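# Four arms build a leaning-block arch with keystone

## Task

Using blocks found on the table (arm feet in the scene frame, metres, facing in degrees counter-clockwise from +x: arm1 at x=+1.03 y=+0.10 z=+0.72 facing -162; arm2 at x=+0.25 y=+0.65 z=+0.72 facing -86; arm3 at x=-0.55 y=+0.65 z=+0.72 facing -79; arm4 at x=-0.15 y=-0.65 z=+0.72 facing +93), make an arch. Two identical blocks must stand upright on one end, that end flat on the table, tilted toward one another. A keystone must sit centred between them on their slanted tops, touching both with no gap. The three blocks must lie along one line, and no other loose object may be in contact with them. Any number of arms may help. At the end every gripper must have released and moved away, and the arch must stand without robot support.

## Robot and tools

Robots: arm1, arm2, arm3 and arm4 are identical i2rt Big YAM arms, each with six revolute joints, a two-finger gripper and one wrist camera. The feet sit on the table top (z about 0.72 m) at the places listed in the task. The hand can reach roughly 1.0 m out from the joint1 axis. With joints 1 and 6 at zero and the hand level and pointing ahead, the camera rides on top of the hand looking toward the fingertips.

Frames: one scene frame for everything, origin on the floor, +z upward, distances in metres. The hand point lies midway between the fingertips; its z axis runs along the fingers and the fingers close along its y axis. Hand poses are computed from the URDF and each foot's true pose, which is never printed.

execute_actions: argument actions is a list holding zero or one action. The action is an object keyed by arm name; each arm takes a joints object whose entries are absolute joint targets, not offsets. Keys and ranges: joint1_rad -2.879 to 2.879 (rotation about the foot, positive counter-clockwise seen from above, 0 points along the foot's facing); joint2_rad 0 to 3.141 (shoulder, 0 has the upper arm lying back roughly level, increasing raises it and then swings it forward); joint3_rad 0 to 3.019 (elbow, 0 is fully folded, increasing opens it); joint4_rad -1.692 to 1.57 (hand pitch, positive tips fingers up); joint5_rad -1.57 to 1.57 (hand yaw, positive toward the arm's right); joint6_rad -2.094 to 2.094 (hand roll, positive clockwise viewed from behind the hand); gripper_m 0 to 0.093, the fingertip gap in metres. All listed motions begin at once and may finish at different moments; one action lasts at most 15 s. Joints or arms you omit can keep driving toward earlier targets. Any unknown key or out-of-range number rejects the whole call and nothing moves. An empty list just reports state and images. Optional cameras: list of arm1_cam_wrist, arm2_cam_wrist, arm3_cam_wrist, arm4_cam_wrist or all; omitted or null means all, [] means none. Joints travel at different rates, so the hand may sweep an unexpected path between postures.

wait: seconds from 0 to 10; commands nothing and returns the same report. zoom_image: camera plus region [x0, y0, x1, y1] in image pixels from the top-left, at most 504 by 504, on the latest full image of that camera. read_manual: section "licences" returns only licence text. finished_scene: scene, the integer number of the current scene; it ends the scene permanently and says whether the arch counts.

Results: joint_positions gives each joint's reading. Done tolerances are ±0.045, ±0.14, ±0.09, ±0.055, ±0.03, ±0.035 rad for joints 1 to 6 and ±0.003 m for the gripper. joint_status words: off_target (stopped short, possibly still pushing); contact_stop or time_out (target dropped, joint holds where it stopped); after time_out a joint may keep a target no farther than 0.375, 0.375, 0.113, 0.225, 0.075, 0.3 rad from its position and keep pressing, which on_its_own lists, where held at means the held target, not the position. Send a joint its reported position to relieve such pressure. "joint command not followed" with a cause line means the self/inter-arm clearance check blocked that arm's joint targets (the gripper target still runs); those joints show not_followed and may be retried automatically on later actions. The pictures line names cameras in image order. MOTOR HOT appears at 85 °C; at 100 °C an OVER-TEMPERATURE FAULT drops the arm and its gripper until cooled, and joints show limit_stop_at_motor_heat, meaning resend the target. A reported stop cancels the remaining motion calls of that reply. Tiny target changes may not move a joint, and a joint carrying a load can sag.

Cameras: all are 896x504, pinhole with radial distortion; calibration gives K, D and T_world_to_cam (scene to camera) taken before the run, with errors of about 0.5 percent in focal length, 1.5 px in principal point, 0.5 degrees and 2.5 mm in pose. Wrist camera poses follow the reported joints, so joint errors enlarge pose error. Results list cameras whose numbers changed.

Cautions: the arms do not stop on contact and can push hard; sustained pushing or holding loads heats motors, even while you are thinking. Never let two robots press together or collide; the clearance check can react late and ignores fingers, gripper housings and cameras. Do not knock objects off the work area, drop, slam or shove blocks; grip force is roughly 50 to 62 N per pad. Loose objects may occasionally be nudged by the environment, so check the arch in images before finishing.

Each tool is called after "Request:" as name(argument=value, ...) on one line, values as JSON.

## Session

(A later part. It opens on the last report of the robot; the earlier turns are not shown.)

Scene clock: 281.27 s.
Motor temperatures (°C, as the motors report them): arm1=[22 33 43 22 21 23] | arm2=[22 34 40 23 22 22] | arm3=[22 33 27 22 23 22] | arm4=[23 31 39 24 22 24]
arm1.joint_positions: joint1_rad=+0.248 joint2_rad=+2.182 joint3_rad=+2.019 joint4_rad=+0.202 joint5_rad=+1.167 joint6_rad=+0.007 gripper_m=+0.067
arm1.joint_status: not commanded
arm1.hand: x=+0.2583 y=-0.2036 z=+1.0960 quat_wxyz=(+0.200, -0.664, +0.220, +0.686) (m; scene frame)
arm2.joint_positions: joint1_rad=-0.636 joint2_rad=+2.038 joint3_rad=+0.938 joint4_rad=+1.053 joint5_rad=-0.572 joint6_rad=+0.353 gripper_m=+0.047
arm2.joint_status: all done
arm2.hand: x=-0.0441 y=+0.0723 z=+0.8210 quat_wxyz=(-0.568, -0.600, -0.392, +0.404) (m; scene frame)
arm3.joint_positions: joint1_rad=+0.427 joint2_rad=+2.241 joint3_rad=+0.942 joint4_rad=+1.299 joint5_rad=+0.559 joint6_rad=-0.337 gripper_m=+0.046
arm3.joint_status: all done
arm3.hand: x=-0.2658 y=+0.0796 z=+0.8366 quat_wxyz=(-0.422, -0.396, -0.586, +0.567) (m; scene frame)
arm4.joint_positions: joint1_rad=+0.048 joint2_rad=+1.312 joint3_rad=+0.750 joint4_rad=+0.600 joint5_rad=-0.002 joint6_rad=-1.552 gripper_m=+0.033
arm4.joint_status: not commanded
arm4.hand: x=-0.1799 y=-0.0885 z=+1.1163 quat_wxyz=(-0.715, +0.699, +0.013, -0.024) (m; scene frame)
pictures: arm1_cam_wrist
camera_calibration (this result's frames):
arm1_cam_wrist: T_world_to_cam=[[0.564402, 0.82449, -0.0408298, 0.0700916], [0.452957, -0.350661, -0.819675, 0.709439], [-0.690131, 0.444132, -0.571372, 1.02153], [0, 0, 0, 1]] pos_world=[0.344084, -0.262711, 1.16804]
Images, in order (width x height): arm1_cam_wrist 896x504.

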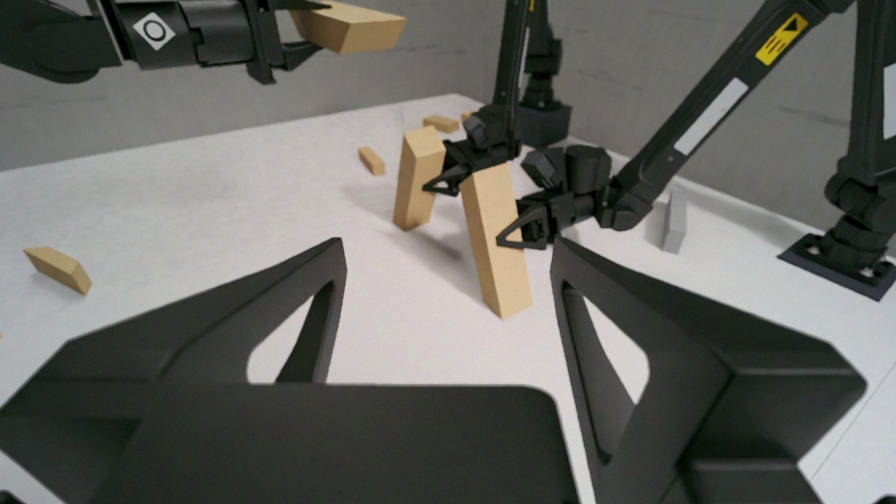

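Request:
execute_actions(actions=[{"arm2":{"joints":{"joint3_rad":0.95,"joint4_rad":1.06}},"arm3":{"joints":{"joint4_rad":1.305}},"arm4":{"joints":{"joint2_rad":1.9,"joint3_rad":1.14,"joint4_rad":0.94,"joint5_rad":0.045}}}])

Scene clock: 290.40 s.
Motor temperatures (°C, as the motors report them): arm1=[21 34 44 22 21 23] | arm2=[22 34 40 23 22 22] | arm3=[22 33 27 22 23 22] | arm4=[23 31 42 24 22 24]
arm1.joint_positions: joint1_rad=+0.248 joint2_rad=+2.182 joint3_rad=+2.019 joint4_rad=+0.202 joint5_rad=+1.167 joint6_rad=+0.007 gripper_m=+0.067
arm1.joint_status: not commanded
arm1.hand: x=+0.2583 y=-0.2036 z=+1.0960 quat_wxyz=(+0.200, -0.664, +0.220, +0.686) (m; scene frame)
arm2.joint_positions: joint1_rad=-0.636 joint2_rad=+2.038 joint3_rad=+0.938 joint4_rad=+1.053 joint5_rad=-0.572 joint6_rad=+0.353 gripper_m=+0.047
arm2.joint_status: all done
arm2.hand: x=-0.0441 y=+0.0723 z=+0.8210 quat_wxyz=(-0.568, -0.600, -0.392, +0.404) (m; scene frame)
arm3.joint_positions: joint1_rad=+0.427 joint2_rad=+2.241 joint3_rad=+0.942 joint4_rad=+1.299 joint5_rad=+0.559 joint6_rad=-0.337 gripper_m=+0.046
arm3.joint_status: all done
arm3.hand: x=-0.2658 y=+0.0796 z=+0.8366 quat_wxyz=(-0.422, -0.396, -0.586, +0.567) (m; scene frame)
arm4.joint_positions: joint1_rad=+0.047 joint2_rad=+1.927 joint3_rad=+1.096 joint4_rad=+0.904 joint5_rad=+0.043 joint6_rad=-1.552 gripper_m=+0.033
arm4.joint_status: all done
arm4.hand: x=-0.1793 y=+0.0704 z=+0.9923 quat_wxyz=(-0.727, +0.686, -0.003, -0.009) (m; scene frame)
pictures: arm1_cam_wrist, arm2_cam_wrist, arm3_cam_wrist, arm4_cam_wrist
camera_calibration (this result's frames):
arm1_cam_wrist: T_world_to_cam=[[0.564402, 0.82449, -0.0408298, 0.0700916], [0.452957, -0.350661, -0.819675, 0.709439], [-0.690131, 0.444132, -0.571372, 1.02153], [0, 0, 0, 1]] pos_world=[0.344084, -0.262711, 1.16804]
arm2_cam_wrist: T_world_to_cam=[[-0.935629, 0.0453273, -0.350063, 0.240994], [0.306869, 0.594546, -0.7432, 0.584733], [0.174441, -0.802783, -0.570184, 0.656906], [0, 0, 0, 1]] pos_world=[-0.068547, 0.168778, 0.893494]
arm3_cam_wrist: T_world_to_cam=[[-0.942342, -0.0284401, 0.33344, -0.52613], [-0.287405, 0.579202, -0.762839, 0.519226], [-0.171434, -0.814688, -0.55398, 0.603268], [0, 0, 0, 1]] pos_world=[-0.243146, 0.175775, 0.905718]
arm4_cam_wrist: T_world_to_cam=[[0.0414892, -0.0568093, 0.997523, -0.973958], [0.808346, -0.58489, -0.0669307, 0.254004], [0.587244, 0.809121, 0.0216549, 0.148949], [0, 0, 0, 1]] pos_world=[-0.252383, -0.0272832, 0.98532]
Images, in order (width x height): arm1_cam_wrist 896x504, arm2_cam_wrist 896x504, arm3_cam_wrist 896x504, arm4_cam_wrist 896x504.

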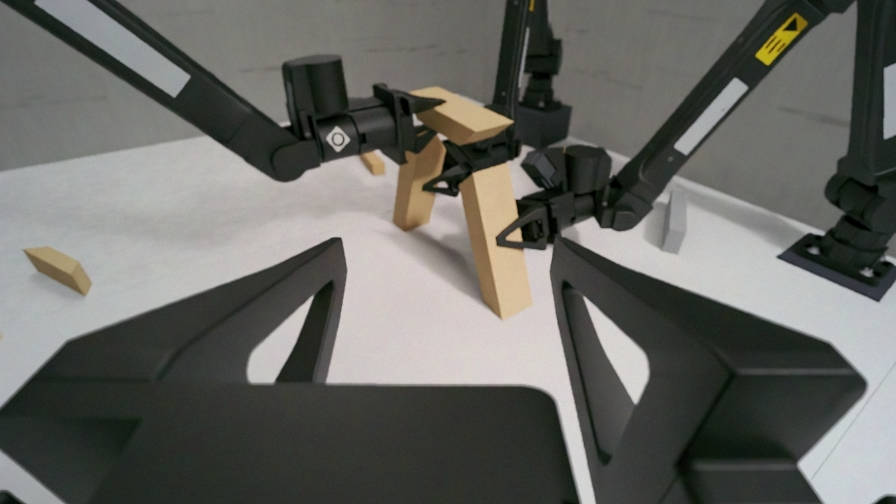

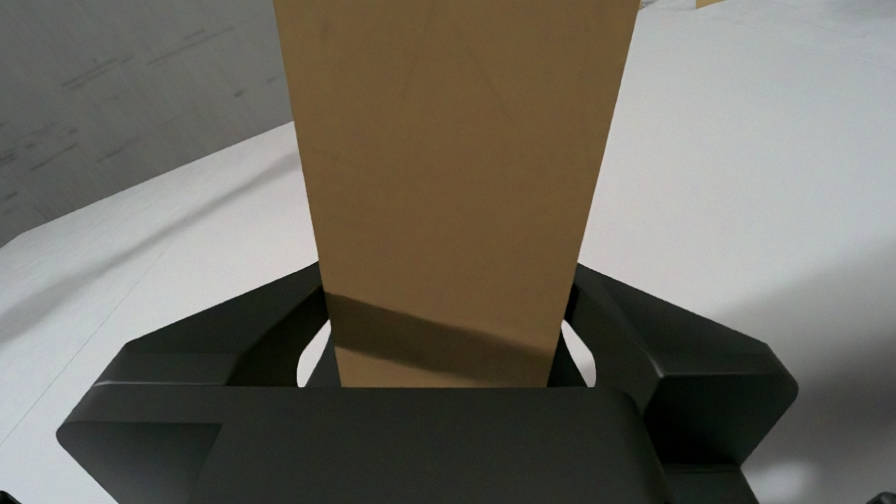

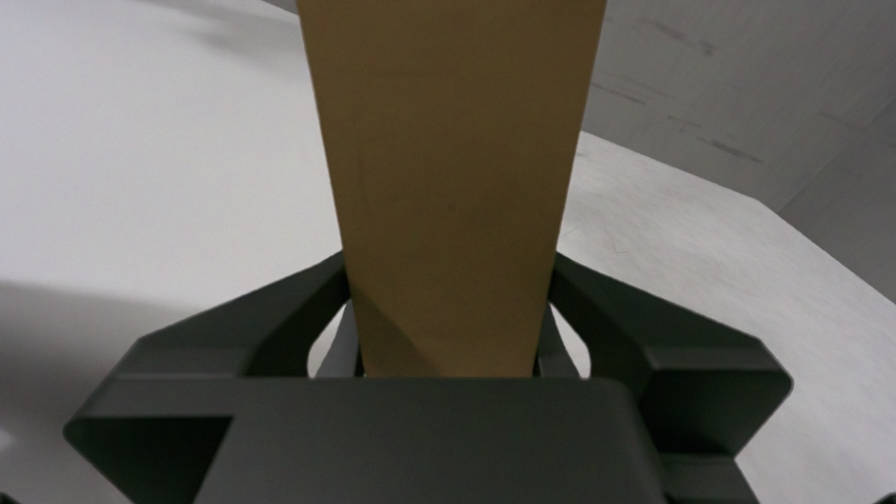

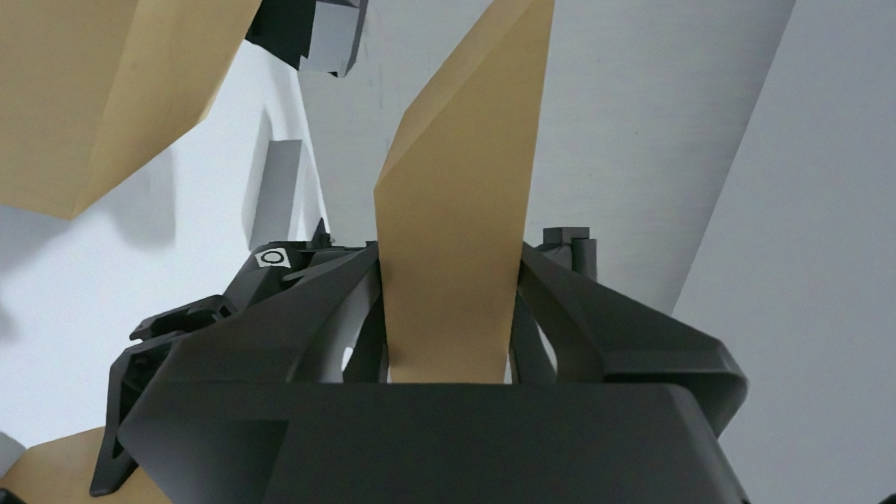

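Request:
execute_actions(actions=[{"arm1":{"joints":{"joint1_rad":-0.27,"joint2_rad":1.8,"joint3_rad":1.25,"joint4_rad":0.7,"joint5_rad":0}},"arm4":{"joints":{"joint1_rad":0.03,"joint2_rad":1.975,"joint4_rad":1.01}}}], cameras=["arm4_cam_wrist","arm1_cam_wrist"])

Request:
zoom_image(camera="arm1_cam_wrist", region=[350, 80, 590, 320])

Scene clock: 301.57 s.
Motor temperatures (°C, as the motors report them): arm1=[22 35 45 22 21 23] | arm2=[22 34 38 23 22 22] | arm3=[22 33 27 22 23 22] | arm4=[23 33 42 24 22 24]
arm1.joint_positions: joint1_rad=-0.259 joint2_rad=+1.814 joint3_rad=+1.232 joint4_rad=+0.692 joint5_rad=+0.004 joint6_rad=+0.007 gripper_m=+0.067
arm1.joint_status: all done
arm1.hand: x=+0.2890 y=+0.0557 z=+1.0527 quat_wxyz=(-0.019, -0.666, -0.019, +0.745) (m; scene frame)
arm2.joint_positions: joint1_rad=-0.636 joint2_rad=+2.038 joint3_rad=+0.938 joint4_rad=+1.053 joint5_rad=-0.572 joint6_rad=+0.353 gripper_m=+0.047
arm2.joint_status: not commanded
arm2.hand: x=-0.0441 y=+0.0723 z=+0.8210 quat_wxyz=(-0.568, -0.600, -0.392, +0.404) (m; scene frame)
arm3.joint_positions: joint1_rad=+0.427 joint2_rad=+2.241 joint3_rad=+0.942 joint4_rad=+1.299 joint5_rad=+0.559 joint6_rad=-0.337 gripper_m=+0.046
arm3.joint_status: not commanded
arm3.hand: x=-0.2658 y=+0.0796 z=+0.8366 quat_wxyz=(-0.422, -0.396, -0.586, +0.567) (m; scene frame)
arm4.joint_positions: joint1_rad=+0.036 joint2_rad=+1.991 joint3_rad=+1.096 joint4_rad=+0.969 joint5_rad=+0.043 joint6_rad=-1.552 gripper_m=+0.033
arm4.joint_status: all done
arm4.hand: x=-0.1710 y=+0.0725 z=+0.9633 quat_wxyz=(-0.728, +0.686, -0.007, -0.004) (m; scene frame)
pictures: arm1_cam_wrist, arm4_cam_wrist
camera_calibration (this result's frames):
arm1_cam_wrist: T_world_to_cam=[[-0.0575708, 0.998338, -0.00248872, -0.0330984], [0.494886, 0.0263732, -0.868558, 0.769321], [-0.867049, -0.0512352, -0.495582, 0.901667], [0, 0, 0, 1]] pos_world=[0.399158, 0.0589511, 1.11497]
arm4_cam_wrist: T_world_to_cam=[[0.0407193, -0.0584817, 0.997458, -0.945198], [0.801612, -0.594016, -0.0675518, 0.246664], [0.596457, 0.802324, 0.0226917, 0.144092], [0, 0, 0, 1]] pos_world=[-0.245186, -0.0243624, 0.956188]
Images, in order (width x height): arm1_cam_wrist 896x504, arm4_cam_wrist 896x504.

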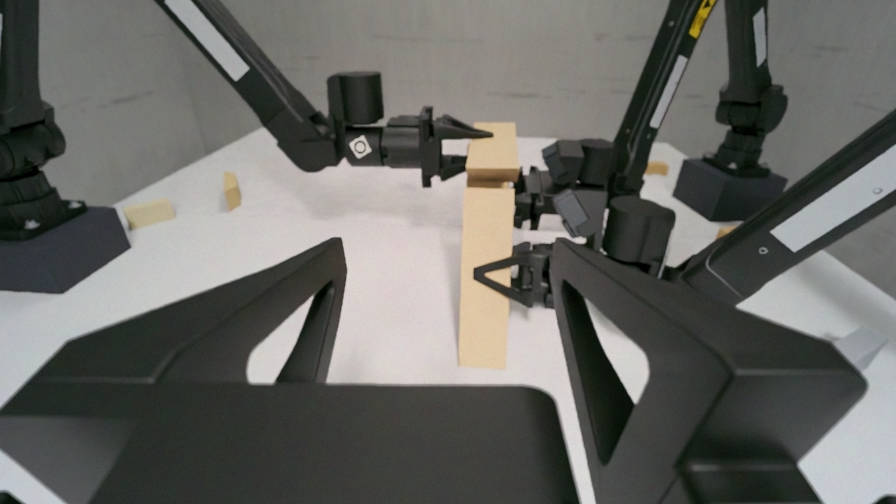

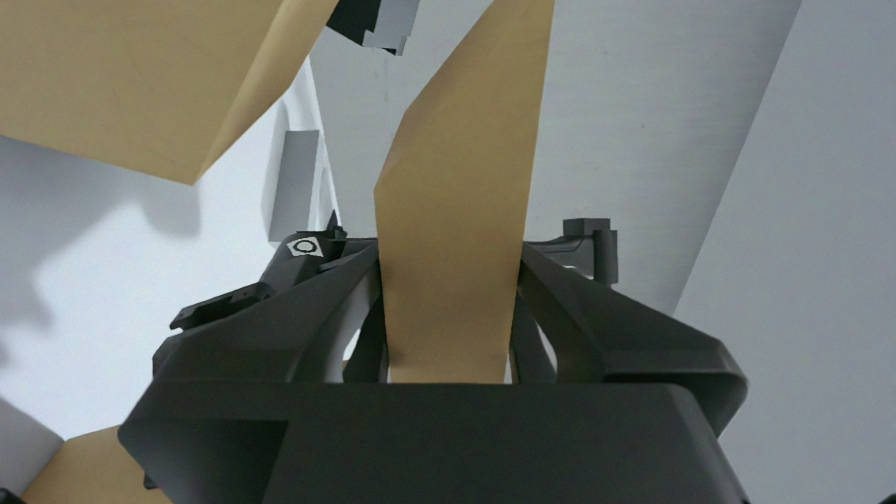

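Region (350, 80, 590, 320) of arm1_cam_wrist's 896x504 image, scaled by 2.100, with more detail than that image has.

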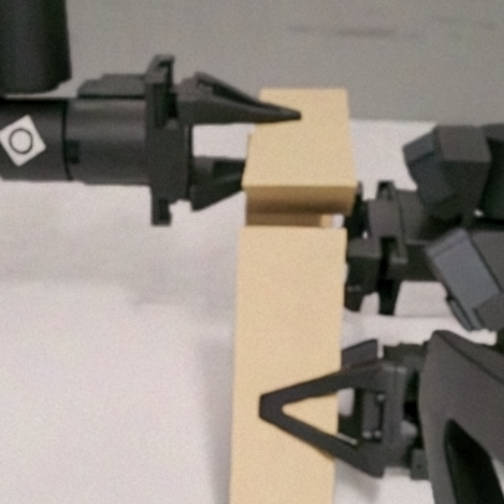

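Request:
execute_actions(actions=[{"arm4":{"joints":{"joint2_rad":2.015,"joint3_rad":1.082,"joint4_rad":1.075,"joint5_rad":0.008}}}], cameras=["arm4_cam_wrist","arm1_cam_wrist"])

Request:
zoom_image(camera="arm1_cam_wrist", region=[400, 90, 580, 270])

Scene clock: 308.60 s.
Motor temperatures (°C, as the motors report them): arm1=[22 35 44 22 21 23] | arm2=[22 35 38 23 22 22] | arm3=[22 33 27 22 23 22] | arm4=[23 34 42 24 22 24]
arm1.joint_positions: joint1_rad=-0.259 joint2_rad=+1.814 joint3_rad=+1.232 joint4_rad=+0.692 joint5_rad=+0.004 joint6_rad=+0.007 gripper_m=+0.067
arm1.joint_status: not commanded
arm1.hand: x=+0.2890 y=+0.0557 z=+1.0527 quat_wxyz=(-0.019, -0.666, -0.019, +0.745) (m; scene frame)
arm2.joint_positions: joint1_rad=-0.636 joint2_rad=+2.038 joint3_rad=+0.938 joint4_rad=+1.053 joint5_rad=-0.572 joint6_rad=+0.353 gripper_m=+0.047
arm2.joint_status: not commanded
arm2.hand: x=-0.0441 y=+0.0723 z=+0.8210 quat_wxyz=(-0.568, -0.600, -0.392, +0.404) (m; scene frame)
arm3.joint_positions: joint1_rad=+0.427 joint2_rad=+2.241 joint3_rad=+0.942 joint4_rad=+1.299 joint5_rad=+0.559 joint6_rad=-0.337 gripper_m=+0.046
arm3.joint_status: not commanded
arm3.hand: x=-0.2658 y=+0.0796 z=+0.8366 quat_wxyz=(-0.422, -0.396, -0.586, +0.567) (m; scene frame)
arm4.joint_positions: joint1_rad=+0.035 joint2_rad=+2.024 joint3_rad=+1.080 joint4_rad=+1.032 joint5_rad=+0.010 joint6_rad=-1.552 gripper_m=+0.033
arm4.joint_status: all done
arm4.hand: x=-0.1762 y=+0.0674 z=+0.9485 quat_wxyz=(-0.733, +0.680, +0.005, -0.016) (m; scene frame)
pictures: arm1_cam_wrist, arm4_cam_wrist
camera_calibration (this result's frames):
arm1_cam_wrist: T_world_to_cam=[[-0.0575708, 0.998338, -0.00248872, -0.0330984], [0.494886, 0.0263732, -0.868558, 0.769321], [-0.867049, -0.0512352, -0.495582, 0.901667], [0, 0, 0, 1]] pos_world=[0.399158, 0.0589511, 1.11497]
arm4_cam_wrist: T_world_to_cam=[[0.0411871, -0.0715074, 0.996589, -0.928739], [0.820765, -0.56638, -0.0745595, 0.254948], [0.56978, 0.821036, 0.0353632, 0.133598], [0, 0, 0, 1]] pos_world=[-0.247122, -0.0317028, 0.939856]
Images, in order (width x height): arm1_cam_wrist 896x504, arm4_cam_wrist 896x504.

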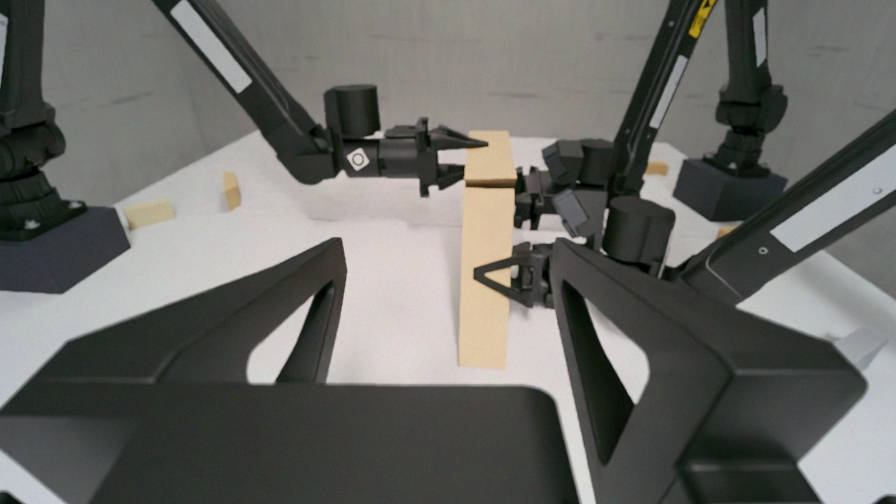

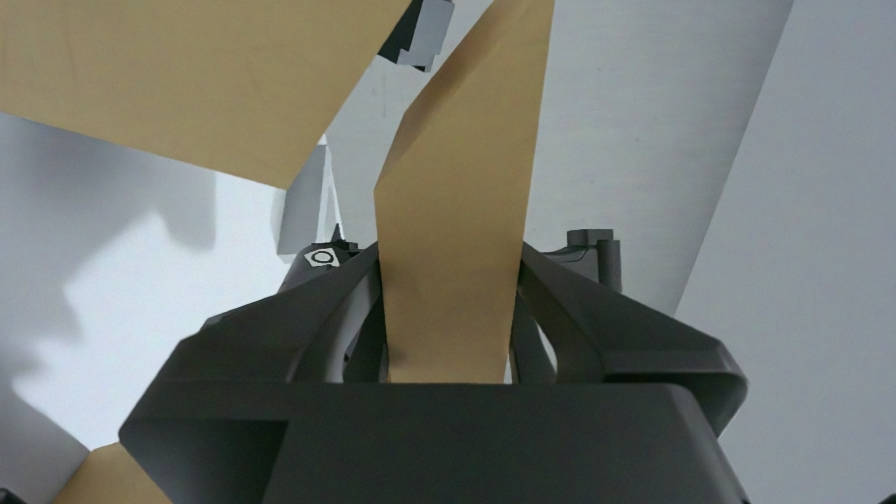

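Region (400, 90, 580, 270) of arm1_cam_wrist's 896x504 image, scaled by 2.800, with more detail than that image has.

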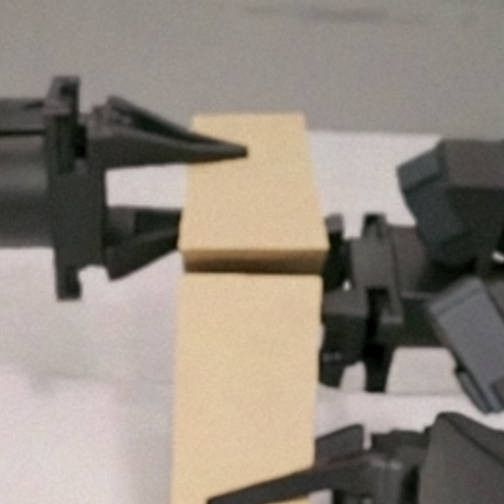

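Request:
execute_actions(actions=[{"arm4":{"joints":{"joint2_rad":2.035}}}], cameras=["arm4_cam_wrist","arm1_cam_wrist"])

Request:
zoom_image(camera="arm1_cam_wrist", region=[400, 90, 580, 270])

Scene clock: 313.23 s.
Motor temperatures (°C, as the motors report them): arm1=[22 34 44 22 21 23] | arm2=[22 35 37 23 22 22] | arm3=[22 33 27 22 23 22] | arm4=[23 34 41 24 22 24]
arm1.joint_positions: joint1_rad=-0.259 joint2_rad=+1.814 joint3_rad=+1.232 joint4_rad=+0.692 joint5_rad=+0.004 joint6_rad=+0.007 gripper_m=+0.067
arm1.joint_status: not commanded
arm1.hand: x=+0.2890 y=+0.0557 z=+1.0527 quat_wxyz=(-0.019, -0.666, -0.019, +0.745) (m; scene frame)
arm2.joint_positions: joint1_rad=-0.636 joint2_rad=+2.038 joint3_rad=+0.938 joint4_rad=+1.053 joint5_rad=-0.572 joint6_rad=+0.352 gripper_m=+0.047
arm2.joint_status: not commanded
arm2.hand: x=-0.0441 y=+0.0723 z=+0.8210 quat_wxyz=(-0.567, -0.600, -0.393, +0.404) (m; scene frame)
arm3.joint_positions: joint1_rad=+0.427 joint2_rad=+2.241 joint3_rad=+0.942 joint4_rad=+1.299 joint5_rad=+0.559 joint6_rad=-0.337 gripper_m=+0.046
arm3.joint_status: not commanded
arm3.hand: x=-0.2658 y=+0.0796 z=+0.8366 quat_wxyz=(-0.422, -0.396, -0.586, +0.567) (m; scene frame)
arm4.joint_positions: joint1_rad=+0.035 joint2_rad=+2.039 joint3_rad=+1.080 joint4_rad=+1.034 joint5_rad=+0.009 joint6_rad=-1.556 gripper_m=+0.033
arm4.joint_status: all done
arm4.hand: x=-0.1763 y=+0.0675 z=+0.9381 quat_wxyz=(-0.728, +0.685, +0.007, -0.014) (m; scene frame)
pictures: arm1_cam_wrist, arm4_cam_wrist
camera_calibration (this result's frames):
arm1_cam_wrist: T_world_to_cam=[[-0.0575708, 0.998338, -0.00248872, -0.0330984], [0.494886, 0.0263732, -0.868558, 0.769321], [-0.867049, -0.0512352, -0.495582, 0.901667], [0, 0, 0, 1]] pos_world=[0.399158, 0.0589511, 1.11497]
arm4_cam_wrist: T_world_to_cam=[[0.0364627, -0.0579271, 0.997655, -0.921093], [0.821326, -0.566977, -0.0629387, 0.243528], [0.569293, 0.821694, 0.0269036, 0.141747], [0, 0, 0, 1]] pos_world=[-0.247126, -0.031754, 0.930447]
Images, in order (width x height): arm1_cam_wrist 896x504, arm4_cam_wrist 896x504.

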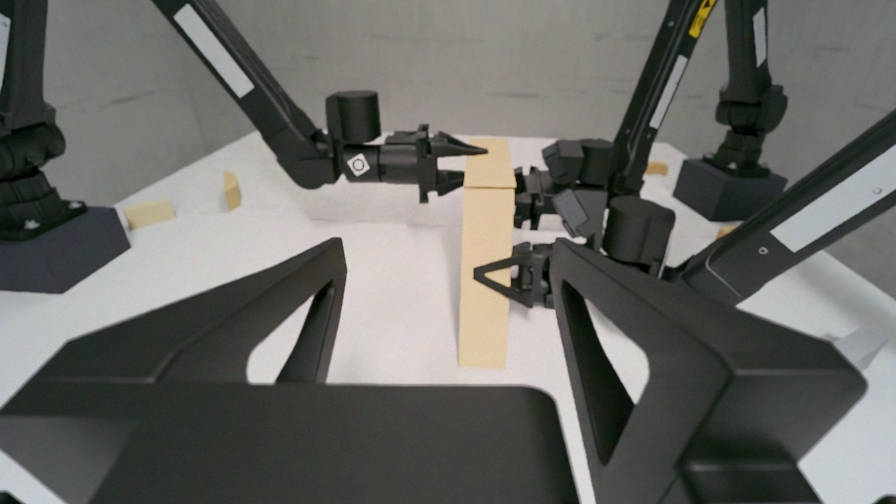

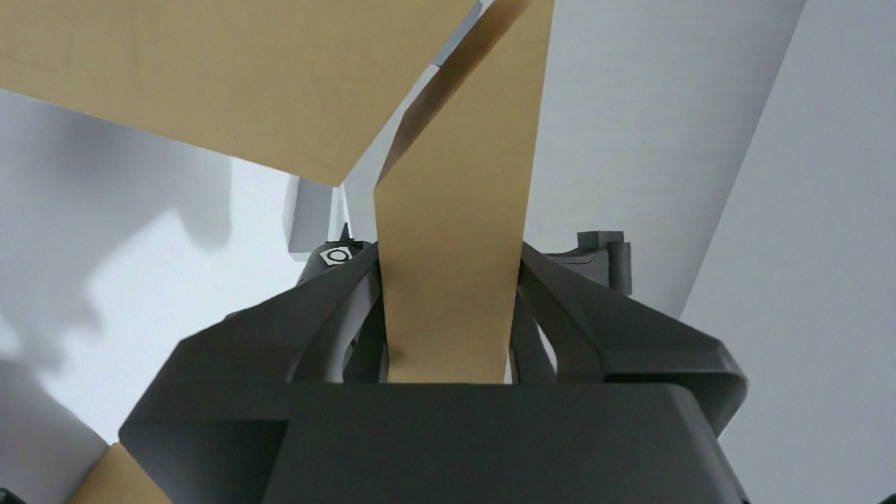

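Region (400, 90, 580, 270) of arm1_cam_wrist's 896x504 image, scaled by 2.800, with more detail than that image has.

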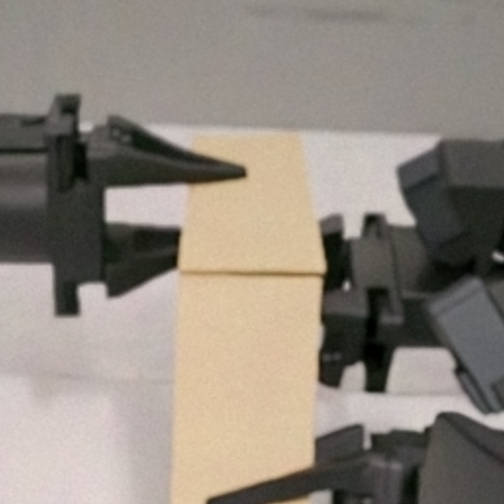

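Request:
execute_actions(actions=[{"arm1":{"joints":{"joint1_rad":0.25,"joint2_rad":2.35,"joint3_rad":2.1,"joint4_rad":0.4,"joint5_rad":1.17}},"arm4":{"joints":{"joint1_rad":0.052}}}], cameras=["arm4_cam_wrist","arm1_cam_wrist"])

Request:
zoom_image(camera="arm1_cam_wrist", region=[340, 40, 600, 300])

Scene clock: 321.73 s.
Motor temperatures (°C, as the motors report them): arm1=[22 35 44 22 21 23] | arm2=[22 35 37 23 22 22] | arm3=[22 33 27 22 23 22] | arm4=[23 35 40 24 22 24]
arm1.joint_positions: joint1_rad=+0.239 joint2_rad=+2.337 joint3_rad=+2.062 joint4_rad=+0.398 joint5_rad=+1.167 joint6_rad=+0.006 gripper_m=+0.067
arm1.joint_status: all done
arm1.hand: x=+0.2316 y=-0.2114 z=+1.0209 quat_wxyz=(+0.181, -0.643, +0.244, +0.703) (m; scene frame)
arm2.joint_positions: joint1_rad=-0.636 joint2_rad=+2.038 joint3_rad=+0.938 joint4_rad=+1.053 joint5_rad=-0.572 joint6_rad=+0.352 gripper_m=+0.047
arm2.joint_status: not commanded
arm2.hand: x=-0.0441 y=+0.0723 z=+0.8210 quat_wxyz=(-0.567, -0.600, -0.393, +0.404) (m; scene frame)
arm3.joint_positions: joint1_rad=+0.427 joint2_rad=+2.241 joint3_rad=+0.942 joint4_rad=+1.299 joint5_rad=+0.559 joint6_rad=-0.337 gripper_m=+0.046
arm3.joint_status: not commanded
arm3.hand: x=-0.2658 y=+0.0796 z=+0.8366 quat_wxyz=(-0.422, -0.396, -0.586, +0.567) (m; scene frame)
arm4.joint_positions: joint1_rad=+0.046 joint2_rad=+2.039 joint3_rad=+1.080 joint4_rad=+1.034 joint5_rad=+0.009 joint6_rad=-1.556 gripper_m=+0.033
arm4.joint_status: all done
arm4.hand: x=-0.1842 y=+0.0672 z=+0.9381 quat_wxyz=(-0.728, +0.685, +0.010, -0.018) (m; scene frame)
pictures: arm1_cam_wrist, arm4_cam_wrist
camera_calibration (this result's frames):
arm1_cam_wrist: T_world_to_cam=[[0.565122, 0.816694, -0.116821, 0.164336], [0.391393, -0.39005, -0.83347, 0.677311], [-0.726256, 0.42529, -0.540074, 0.936034], [0, 0, 0, 1]] pos_world=[0.321836, -0.268112, 1.08924]
arm4_cam_wrist: T_world_to_cam=[[0.037257, -0.0574596, 0.997652, -0.920667], [0.827537, -0.557861, -0.063034, 0.25048], [0.560173, 0.827943, 0.0267657, 0.144564], [0, 0, 0, 1]] pos_world=[-0.253961, -0.0328587, 0.930425]
Images, in order (width x height): arm1_cam_wrist 896x504, arm4_cam_wrist 896x504.

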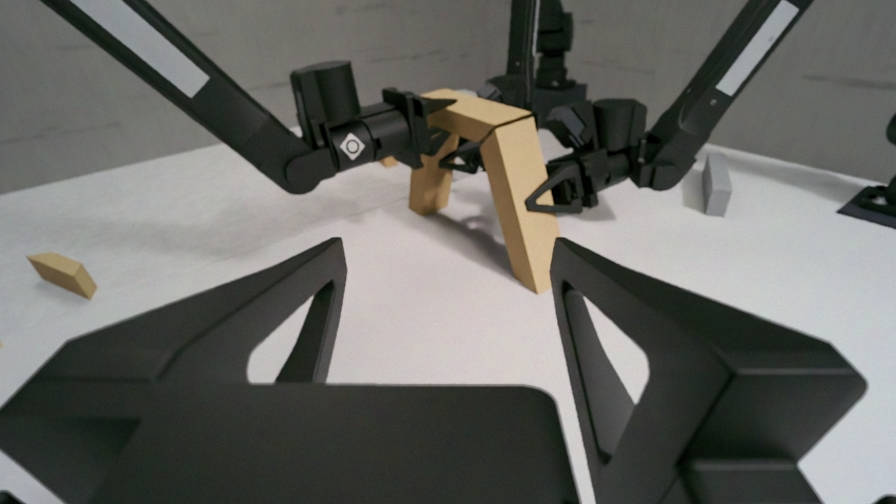

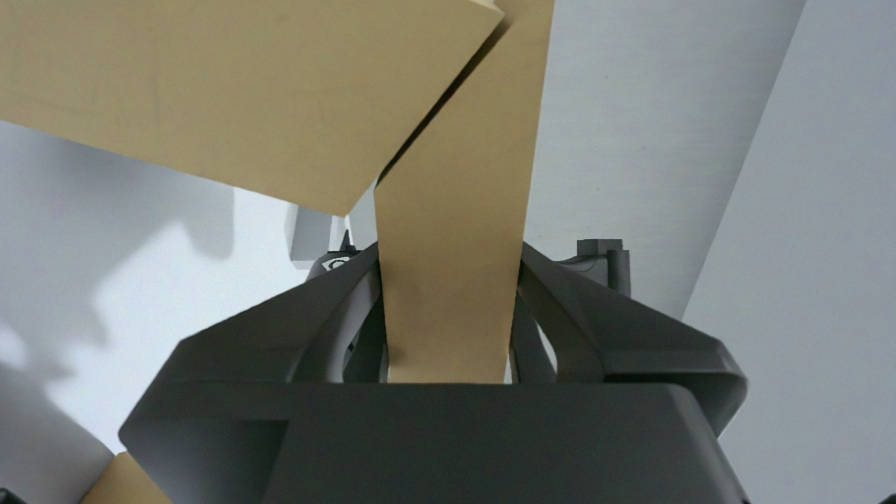

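Region (340, 40, 600, 300) of arm1_cam_wrist's 896x504 image, scaled by 1.938, with more detail than that image has.

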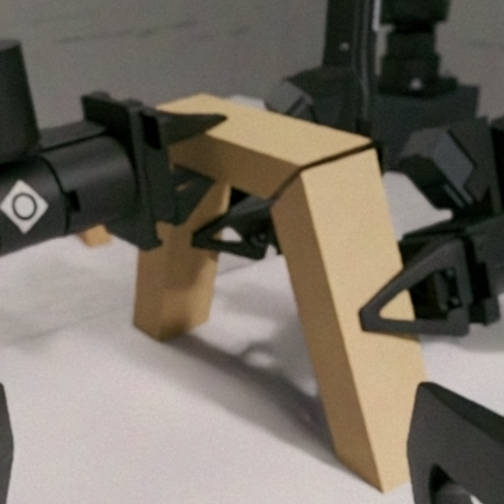

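Request:
execute_actions(actions=[{"arm2":{"joints":{"joint2_rad":2.05}},"arm3":{"joints":{"joint2_rad":2.258}},"arm4":{"joints":{"joint5_rad":0.03}}}], cameras=[])

Request:
execute_actions(actions=[{"arm4":{"joints":{"joint2_rad":2.05}}}], cameras=["arm4_cam_wrist","arm1_cam_wrist"])

Request:
zoom_image(camera="arm1_cam_wrist", region=[400, 60, 580, 240])

Scene clock: 328.23 s.
Motor temperatures (°C, as the motors report them): arm1=[22 35 45 22 21 23] | arm2=[22 35 37 23 22 22] | arm3=[22 33 27 22 23 22] | arm4=[23 35 39 24 22 24]
arm1.joint_positions: joint1_rad=+0.239 joint2_rad=+2.337 joint3_rad=+2.062 joint4_rad=+0.398 joint5_rad=+1.167 joint6_rad=+0.006 gripper_m=+0.067
arm1.joint_status: not commanded
arm1.hand: x=+0.2316 y=-0.2114 z=+1.0209 quat_wxyz=(+0.181, -0.643, +0.244, +0.703) (m; scene frame)
arm2.joint_positions: joint1_rad=-0.636 joint2_rad=+2.040 joint3_rad=+0.938 joint4_rad=+1.053 joint5_rad=-0.572 joint6_rad=+0.352 gripper_m=+0.047
arm2.joint_status: all done
arm2.hand: x=-0.0441 y=+0.0723 z=+0.8201 quat_wxyz=(-0.567, -0.601, -0.393, +0.404) (m; scene frame)
arm3.joint_positions: joint1_rad=+0.427 joint2_rad=+2.242 joint3_rad=+0.942 joint4_rad=+1.299 joint5_rad=+0.559 joint6_rad=-0.338 gripper_m=+0.046
arm3.joint_status: all done
arm3.hand: x=-0.2659 y=+0.0796 z=+0.8362 quat_wxyz=(-0.421, -0.396, -0.587, +0.567) (m; scene frame)
arm4.joint_positions: joint1_rad=+0.046 joint2_rad=+2.039 joint3_rad=+1.080 joint4_rad=+1.034 joint5_rad=+0.028 joint6_rad=-1.556 gripper_m=+0.033
arm4.joint_status: all done
arm4.hand: x=-0.1811 y=+0.0673 z=+0.9381 quat_wxyz=(-0.728, +0.685, +0.004, -0.012) (m; scene frame)
pictures: none
No camera images: the call's "cameras" was empty. Leave "cameras" out to get every camera's image.

Scene clock: 328.77 s.
Motor temperatures (°C, as the motors report them): arm1=[22 36 45 22 21 23] | arm2=[22 35 37 23 22 22] | arm3=[22 33 27 22 23 22] | arm4=[23 35 39 24 22 24]
arm1.joint_positions: joint1_rad=+0.239 joint2_rad=+2.337 joint3_rad=+2.062 joint4_rad=+0.398 joint5_rad=+1.167 joint6_rad=+0.006 gripper_m=+0.067
arm1.joint_status: not commanded
arm1.hand: x=+0.2316 y=-0.2114 z=+1.0209 quat_wxyz=(+0.181, -0.643, +0.244, +0.703) (m; scene frame)
arm2.joint_positions: joint1_rad=-0.636 joint2_rad=+2.040 joint3_rad=+0.938 joint4_rad=+1.053 joint5_rad=-0.572 joint6_rad=+0.352 gripper_m=+0.047
arm2.joint_status: not commanded
arm2.hand: x=-0.0441 y=+0.0723 z=+0.8201 quat_wxyz=(-0.567, -0.601, -0.393, +0.404) (m; scene frame)
arm3.joint_positions: joint1_rad=+0.427 joint2_rad=+2.242 joint3_rad=+0.942 joint4_rad=+1.299 joint5_rad=+0.559 joint6_rad=-0.338 gripper_m=+0.046
arm3.joint_status: not commanded
arm3.hand: x=-0.2659 y=+0.0796 z=+0.8362 quat_wxyz=(-0.421, -0.395, -0.587, +0.567) (m; scene frame)
arm4.joint_positions: joint1_rad=+0.046 joint2_rad=+2.047 joint3_rad=+1.080 joint4_rad=+1.038 joint5_rad=+0.028 joint6_rad=-1.558 gripper_m=+0.033
arm4.joint_status: all done
arm4.hand: x=-0.1809 y=+0.0672 z=+0.9338 quat_wxyz=(-0.727, +0.687, +0.004, -0.011) (m; scene frame)
pictures: arm1_cam_wrist, arm4_cam_wrist
camera_calibration (this result's frames):
arm1_cam_wrist: T_world_to_cam=[[0.565122, 0.816694, -0.116821, 0.164336], [0.391393, -0.39005, -0.83347, 0.677311], [-0.726256, 0.42529, -0.540074, 0.936034], [0, 0, 0, 1]] pos_world=[0.321836, -0.268112, 1.08924]
arm4_cam_wrist: T_world_to_cam=[[0.0352312, -0.0548257, 0.997874, -0.917279], [0.816749, -0.573827, -0.0603639, 0.244133], [0.575917, 0.817139, 0.0245622, 0.148424], [0, 0, 0, 1]] pos_world=[-0.252559, -0.0314834, 0.92642]
Images, in order (width x height): arm1_cam_wrist 896x504, arm4_cam_wrist 896x504.

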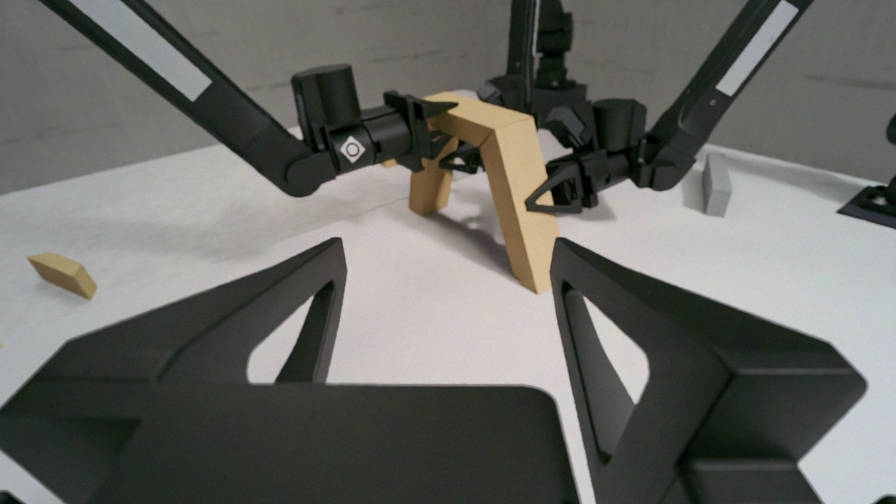

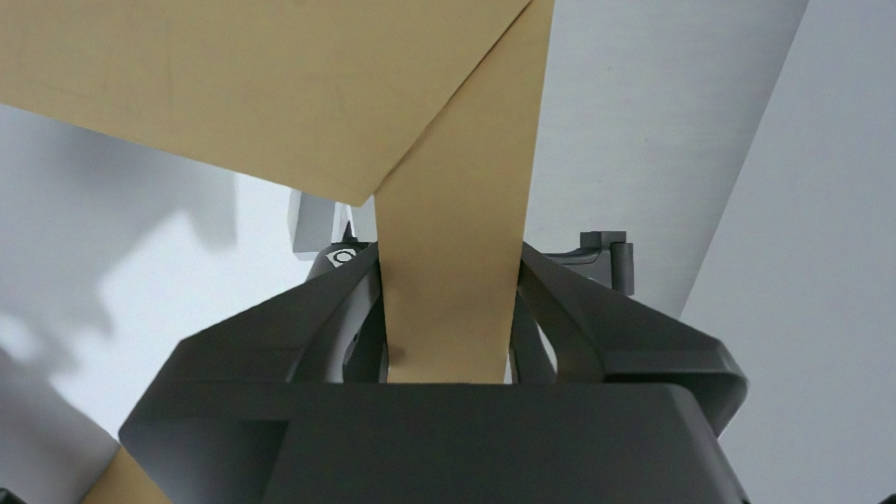

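Region (400, 60, 580, 240) of arm1_cam_wrist's 896x504 image, scaled by 2.800, with more detail than that image has.

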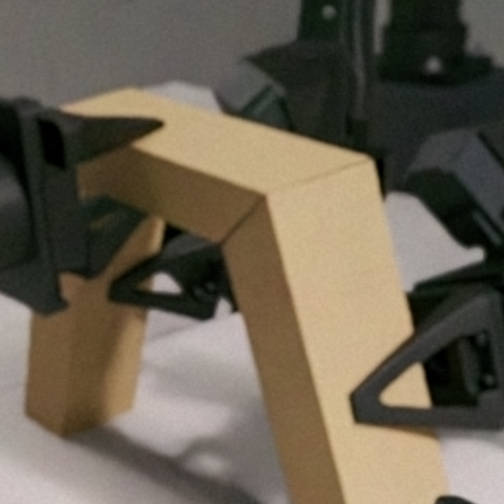

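Request:
execute_actions(actions=[{"arm4":{"joints":{"joint4_rad":1.045,"gripper_m":0.068}}}], cameras=["arm4_cam_wrist"])

Request:
execute_actions(actions=[{"arm4":{"joints":{"joint2_rad":2.015,"joint3_rad":0.99,"joint4_rad":1.11}},"arm2":{"joints":{"joint2_rad":2.04,"joint3_rad":0.94,"gripper_m":0.054}},"arm3":{"joints":{"joint2_rad":2.242,"gripper_m":0.054}}}])

Scene clock: 333.47 s.
Motor temperatures (°C, as the motors report them): arm1=[22 36 46 22 21 23] | arm2=[22 35 37 23 22 22] | arm3=[22 33 26 22 23 22] | arm4=[23 35 39 24 22 24]
arm1.joint_positions: joint1_rad=+0.239 joint2_rad=+2.337 joint3_rad=+2.062 joint4_rad=+0.398 joint5_rad=+1.167 joint6_rad=+0.006 gripper_m=+0.067
arm1.joint_status: not commanded
arm1.hand: x=+0.2316 y=-0.2114 z=+1.0209 quat_wxyz=(+0.181, -0.643, +0.244, +0.703) (m; scene frame)
arm2.joint_positions: joint1_rad=-0.636 joint2_rad=+2.040 joint3_rad=+0.938 joint4_rad=+1.053 joint5_rad=-0.572 joint6_rad=+0.352 gripper_m=+0.047
arm2.joint_status: not commanded
arm2.hand: x=-0.0440 y=+0.0723 z=+0.8201 quat_wxyz=(-0.567, -0.601, -0.393, +0.404) (m; scene frame)
arm3.joint_positions: joint1_rad=+0.427 joint2_rad=+2.242 joint3_rad=+0.942 joint4_rad=+1.299 joint5_rad=+0.559 joint6_rad=-0.338 gripper_m=+0.046
arm3.joint_status: not commanded
arm3.hand: x=-0.2659 y=+0.0796 z=+0.8362 quat_wxyz=(-0.421, -0.395, -0.587, +0.567) (m; scene frame)
arm4.joint_positions: joint1_rad=+0.046 joint2_rad=+2.047 joint3_rad=+1.080 joint4_rad=+1.038 joint5_rad=+0.028 joint6_rad=-1.559 gripper_m=+0.068
arm4.joint_status: all done
arm4.hand: x=-0.1809 y=+0.0672 z=+0.9338 quat_wxyz=(-0.727, +0.687, +0.004, -0.011) (m; scene frame)
pictures: arm4_cam_wrist
camera_calibration (this result's frames):
arm4_cam_wrist: T_world_to_cam=[[0.0344689, -0.0548434, 0.9979, -0.91744], [0.81677, -0.573862, -0.0597512, 0.243567], [0.575933, 0.817114, 0.025014, 0.148007], [0, 0, 0, 1]] pos_world=[-0.252557, -0.0314801, 0.926364]
Images, in order (width x height): arm4_cam_wrist 896x504.

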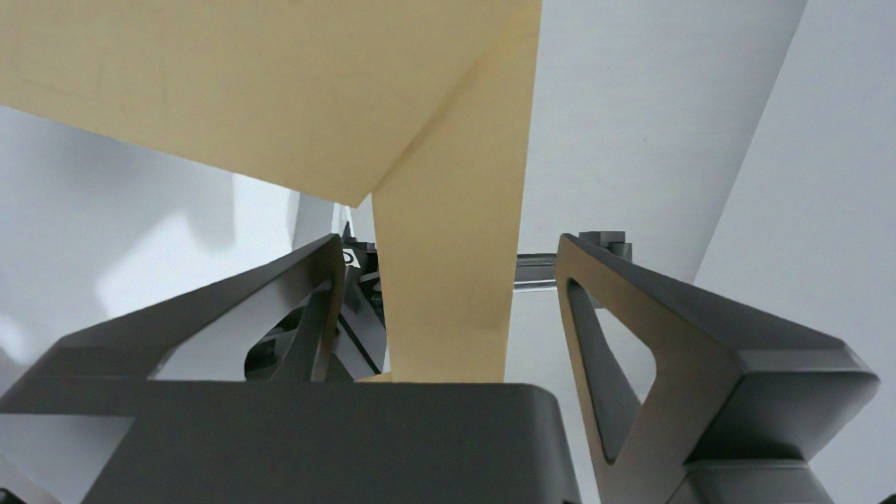

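Scene clock: 334.20 s.
Motor temperatures (°C, as the motors report them): arm1=[22 36 46 22 21 23] | arm2=[22 35 37 23 22 22] | arm3=[22 33 26 22 23 22] | arm4=[23 35 39 24 22 24]
arm1.joint_positions: joint1_rad=+0.239 joint2_rad=+2.337 joint3_rad=+2.062 joint4_rad=+0.398 joint5_rad=+1.167 joint6_rad=+0.006 gripper_m=+0.067
arm1.joint_status: not commanded
arm1.hand: x=+0.2316 y=-0.2114 z=+1.0209 quat_wxyz=(+0.181, -0.643, +0.244, +0.703) (m; scene frame)
arm2.joint_positions: joint1_rad=-0.636 joint2_rad=+2.040 joint3_rad=+0.938 joint4_rad=+1.053 joint5_rad=-0.572 joint6_rad=+0.352 gripper_m=+0.054
arm2.joint_status: all done
arm2.hand: x=-0.0440 y=+0.0723 z=+0.8201 quat_wxyz=(-0.567, -0.601, -0.393, +0.404) (m; scene frame)
arm3.joint_positions: joint1_rad=+0.427 joint2_rad=+2.242 joint3_rad=+0.942 joint4_rad=+1.299 joint5_rad=+0.559 joint6_rad=-0.338 gripper_m=+0.054
arm3.joint_status: all done
arm3.hand: x=-0.2659 y=+0.0796 z=+0.8362 quat_wxyz=(-0.421, -0.395, -0.587, +0.567) (m; scene frame)
arm4.joint_positions: joint1_rad=+0.046 joint2_rad=+2.019 joint3_rad=+0.999 joint4_rad=+1.087 joint5_rad=+0.028 joint6_rad=-1.559 gripper_m=+0.068
arm4.joint_status: all done
arm4.hand: x=-0.1796 y=+0.0417 z=+0.9284 quat_wxyz=(-0.725, +0.688, +0.004, -0.011) (m; scene frame)
pictures: arm1_cam_wrist, arm2_cam_wrist, arm3_cam_wrist, arm4_cam_wrist
camera_calibration (this result's frames):
arm1_cam_wrist: T_world_to_cam=[[0.565122, 0.816694, -0.116821, 0.164336], [0.391393, -0.39005, -0.83347, 0.677311], [-0.726256, 0.42529, -0.540074, 0.936034], [0, 0, 0, 1]] pos_world=[0.321836, -0.268112, 1.08924]
arm2_cam_wrist: T_world_to_cam=[[-0.935871, 0.0453819, -0.349408, 0.2402], [0.306142, 0.595644, -0.742621, 0.583386], [0.174421, -0.801965, -0.571339, 0.657269], [0, 0, 0, 1]] pos_world=[-0.0684439, 0.168716, 0.892686]
arm3_cam_wrist: T_world_to_cam=[[-0.941815, -0.0286335, 0.334909, -0.527093], [-0.288608, 0.579641, -0.762051, 0.517802], [-0.172307, -0.814369, -0.554178, 0.602968], [0, 0, 0, 1]] pos_world=[-0.243087, 0.175807, 0.905271]
arm4_cam_wrist: T_world_to_cam=[[0.0342415, -0.0502811, 0.998148, -0.913948], [0.816771, -0.574146, -0.0569416, 0.224937], [0.575946, 0.817208, 0.0214085, 0.171612], [0, 0, 0, 1]] pos_world=[-0.251266, -0.0570497, 0.92139]
Images, in order (width x height): arm1_cam_wrist 896x504, arm2_cam_wrist 896x504, arm3_cam_wrist 896x504, arm4_cam_wrist 896x504.

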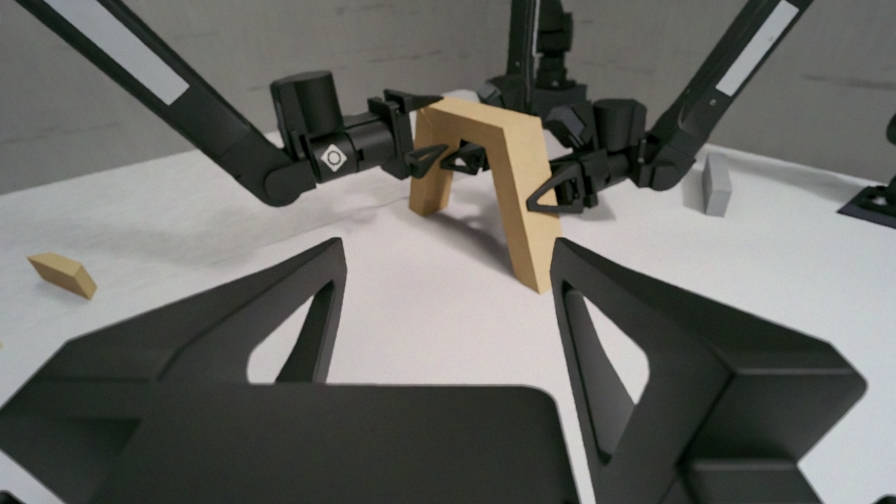

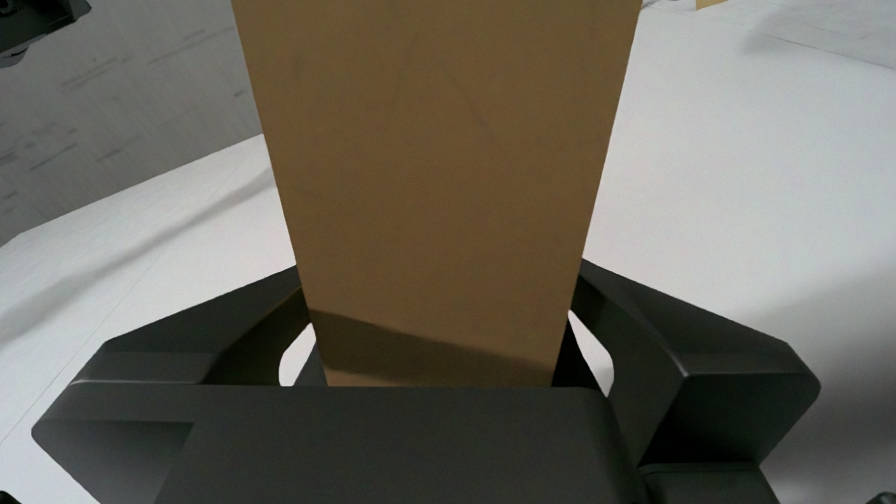

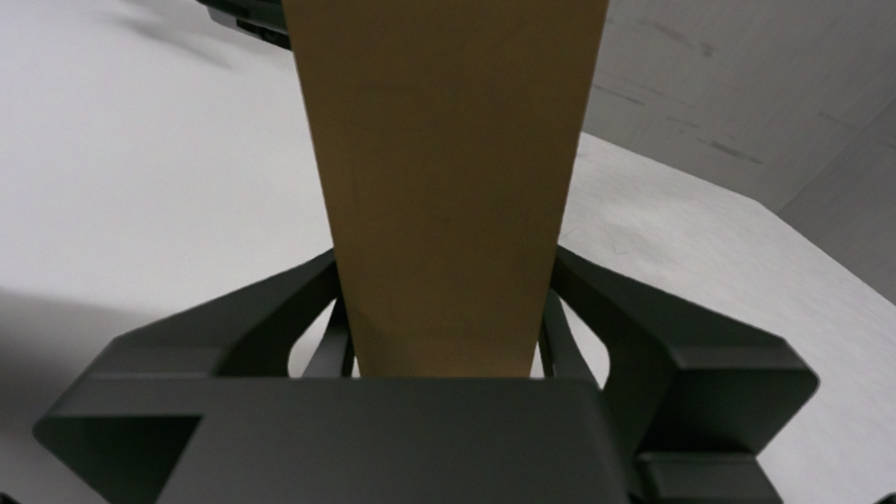

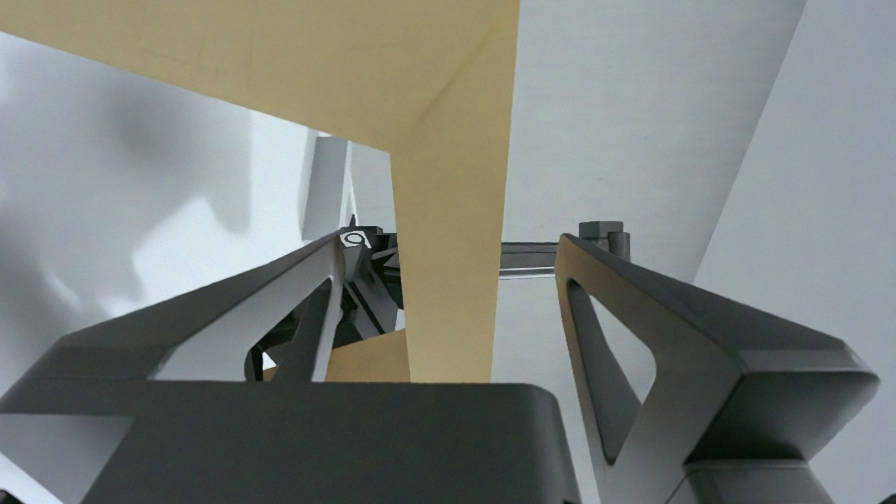

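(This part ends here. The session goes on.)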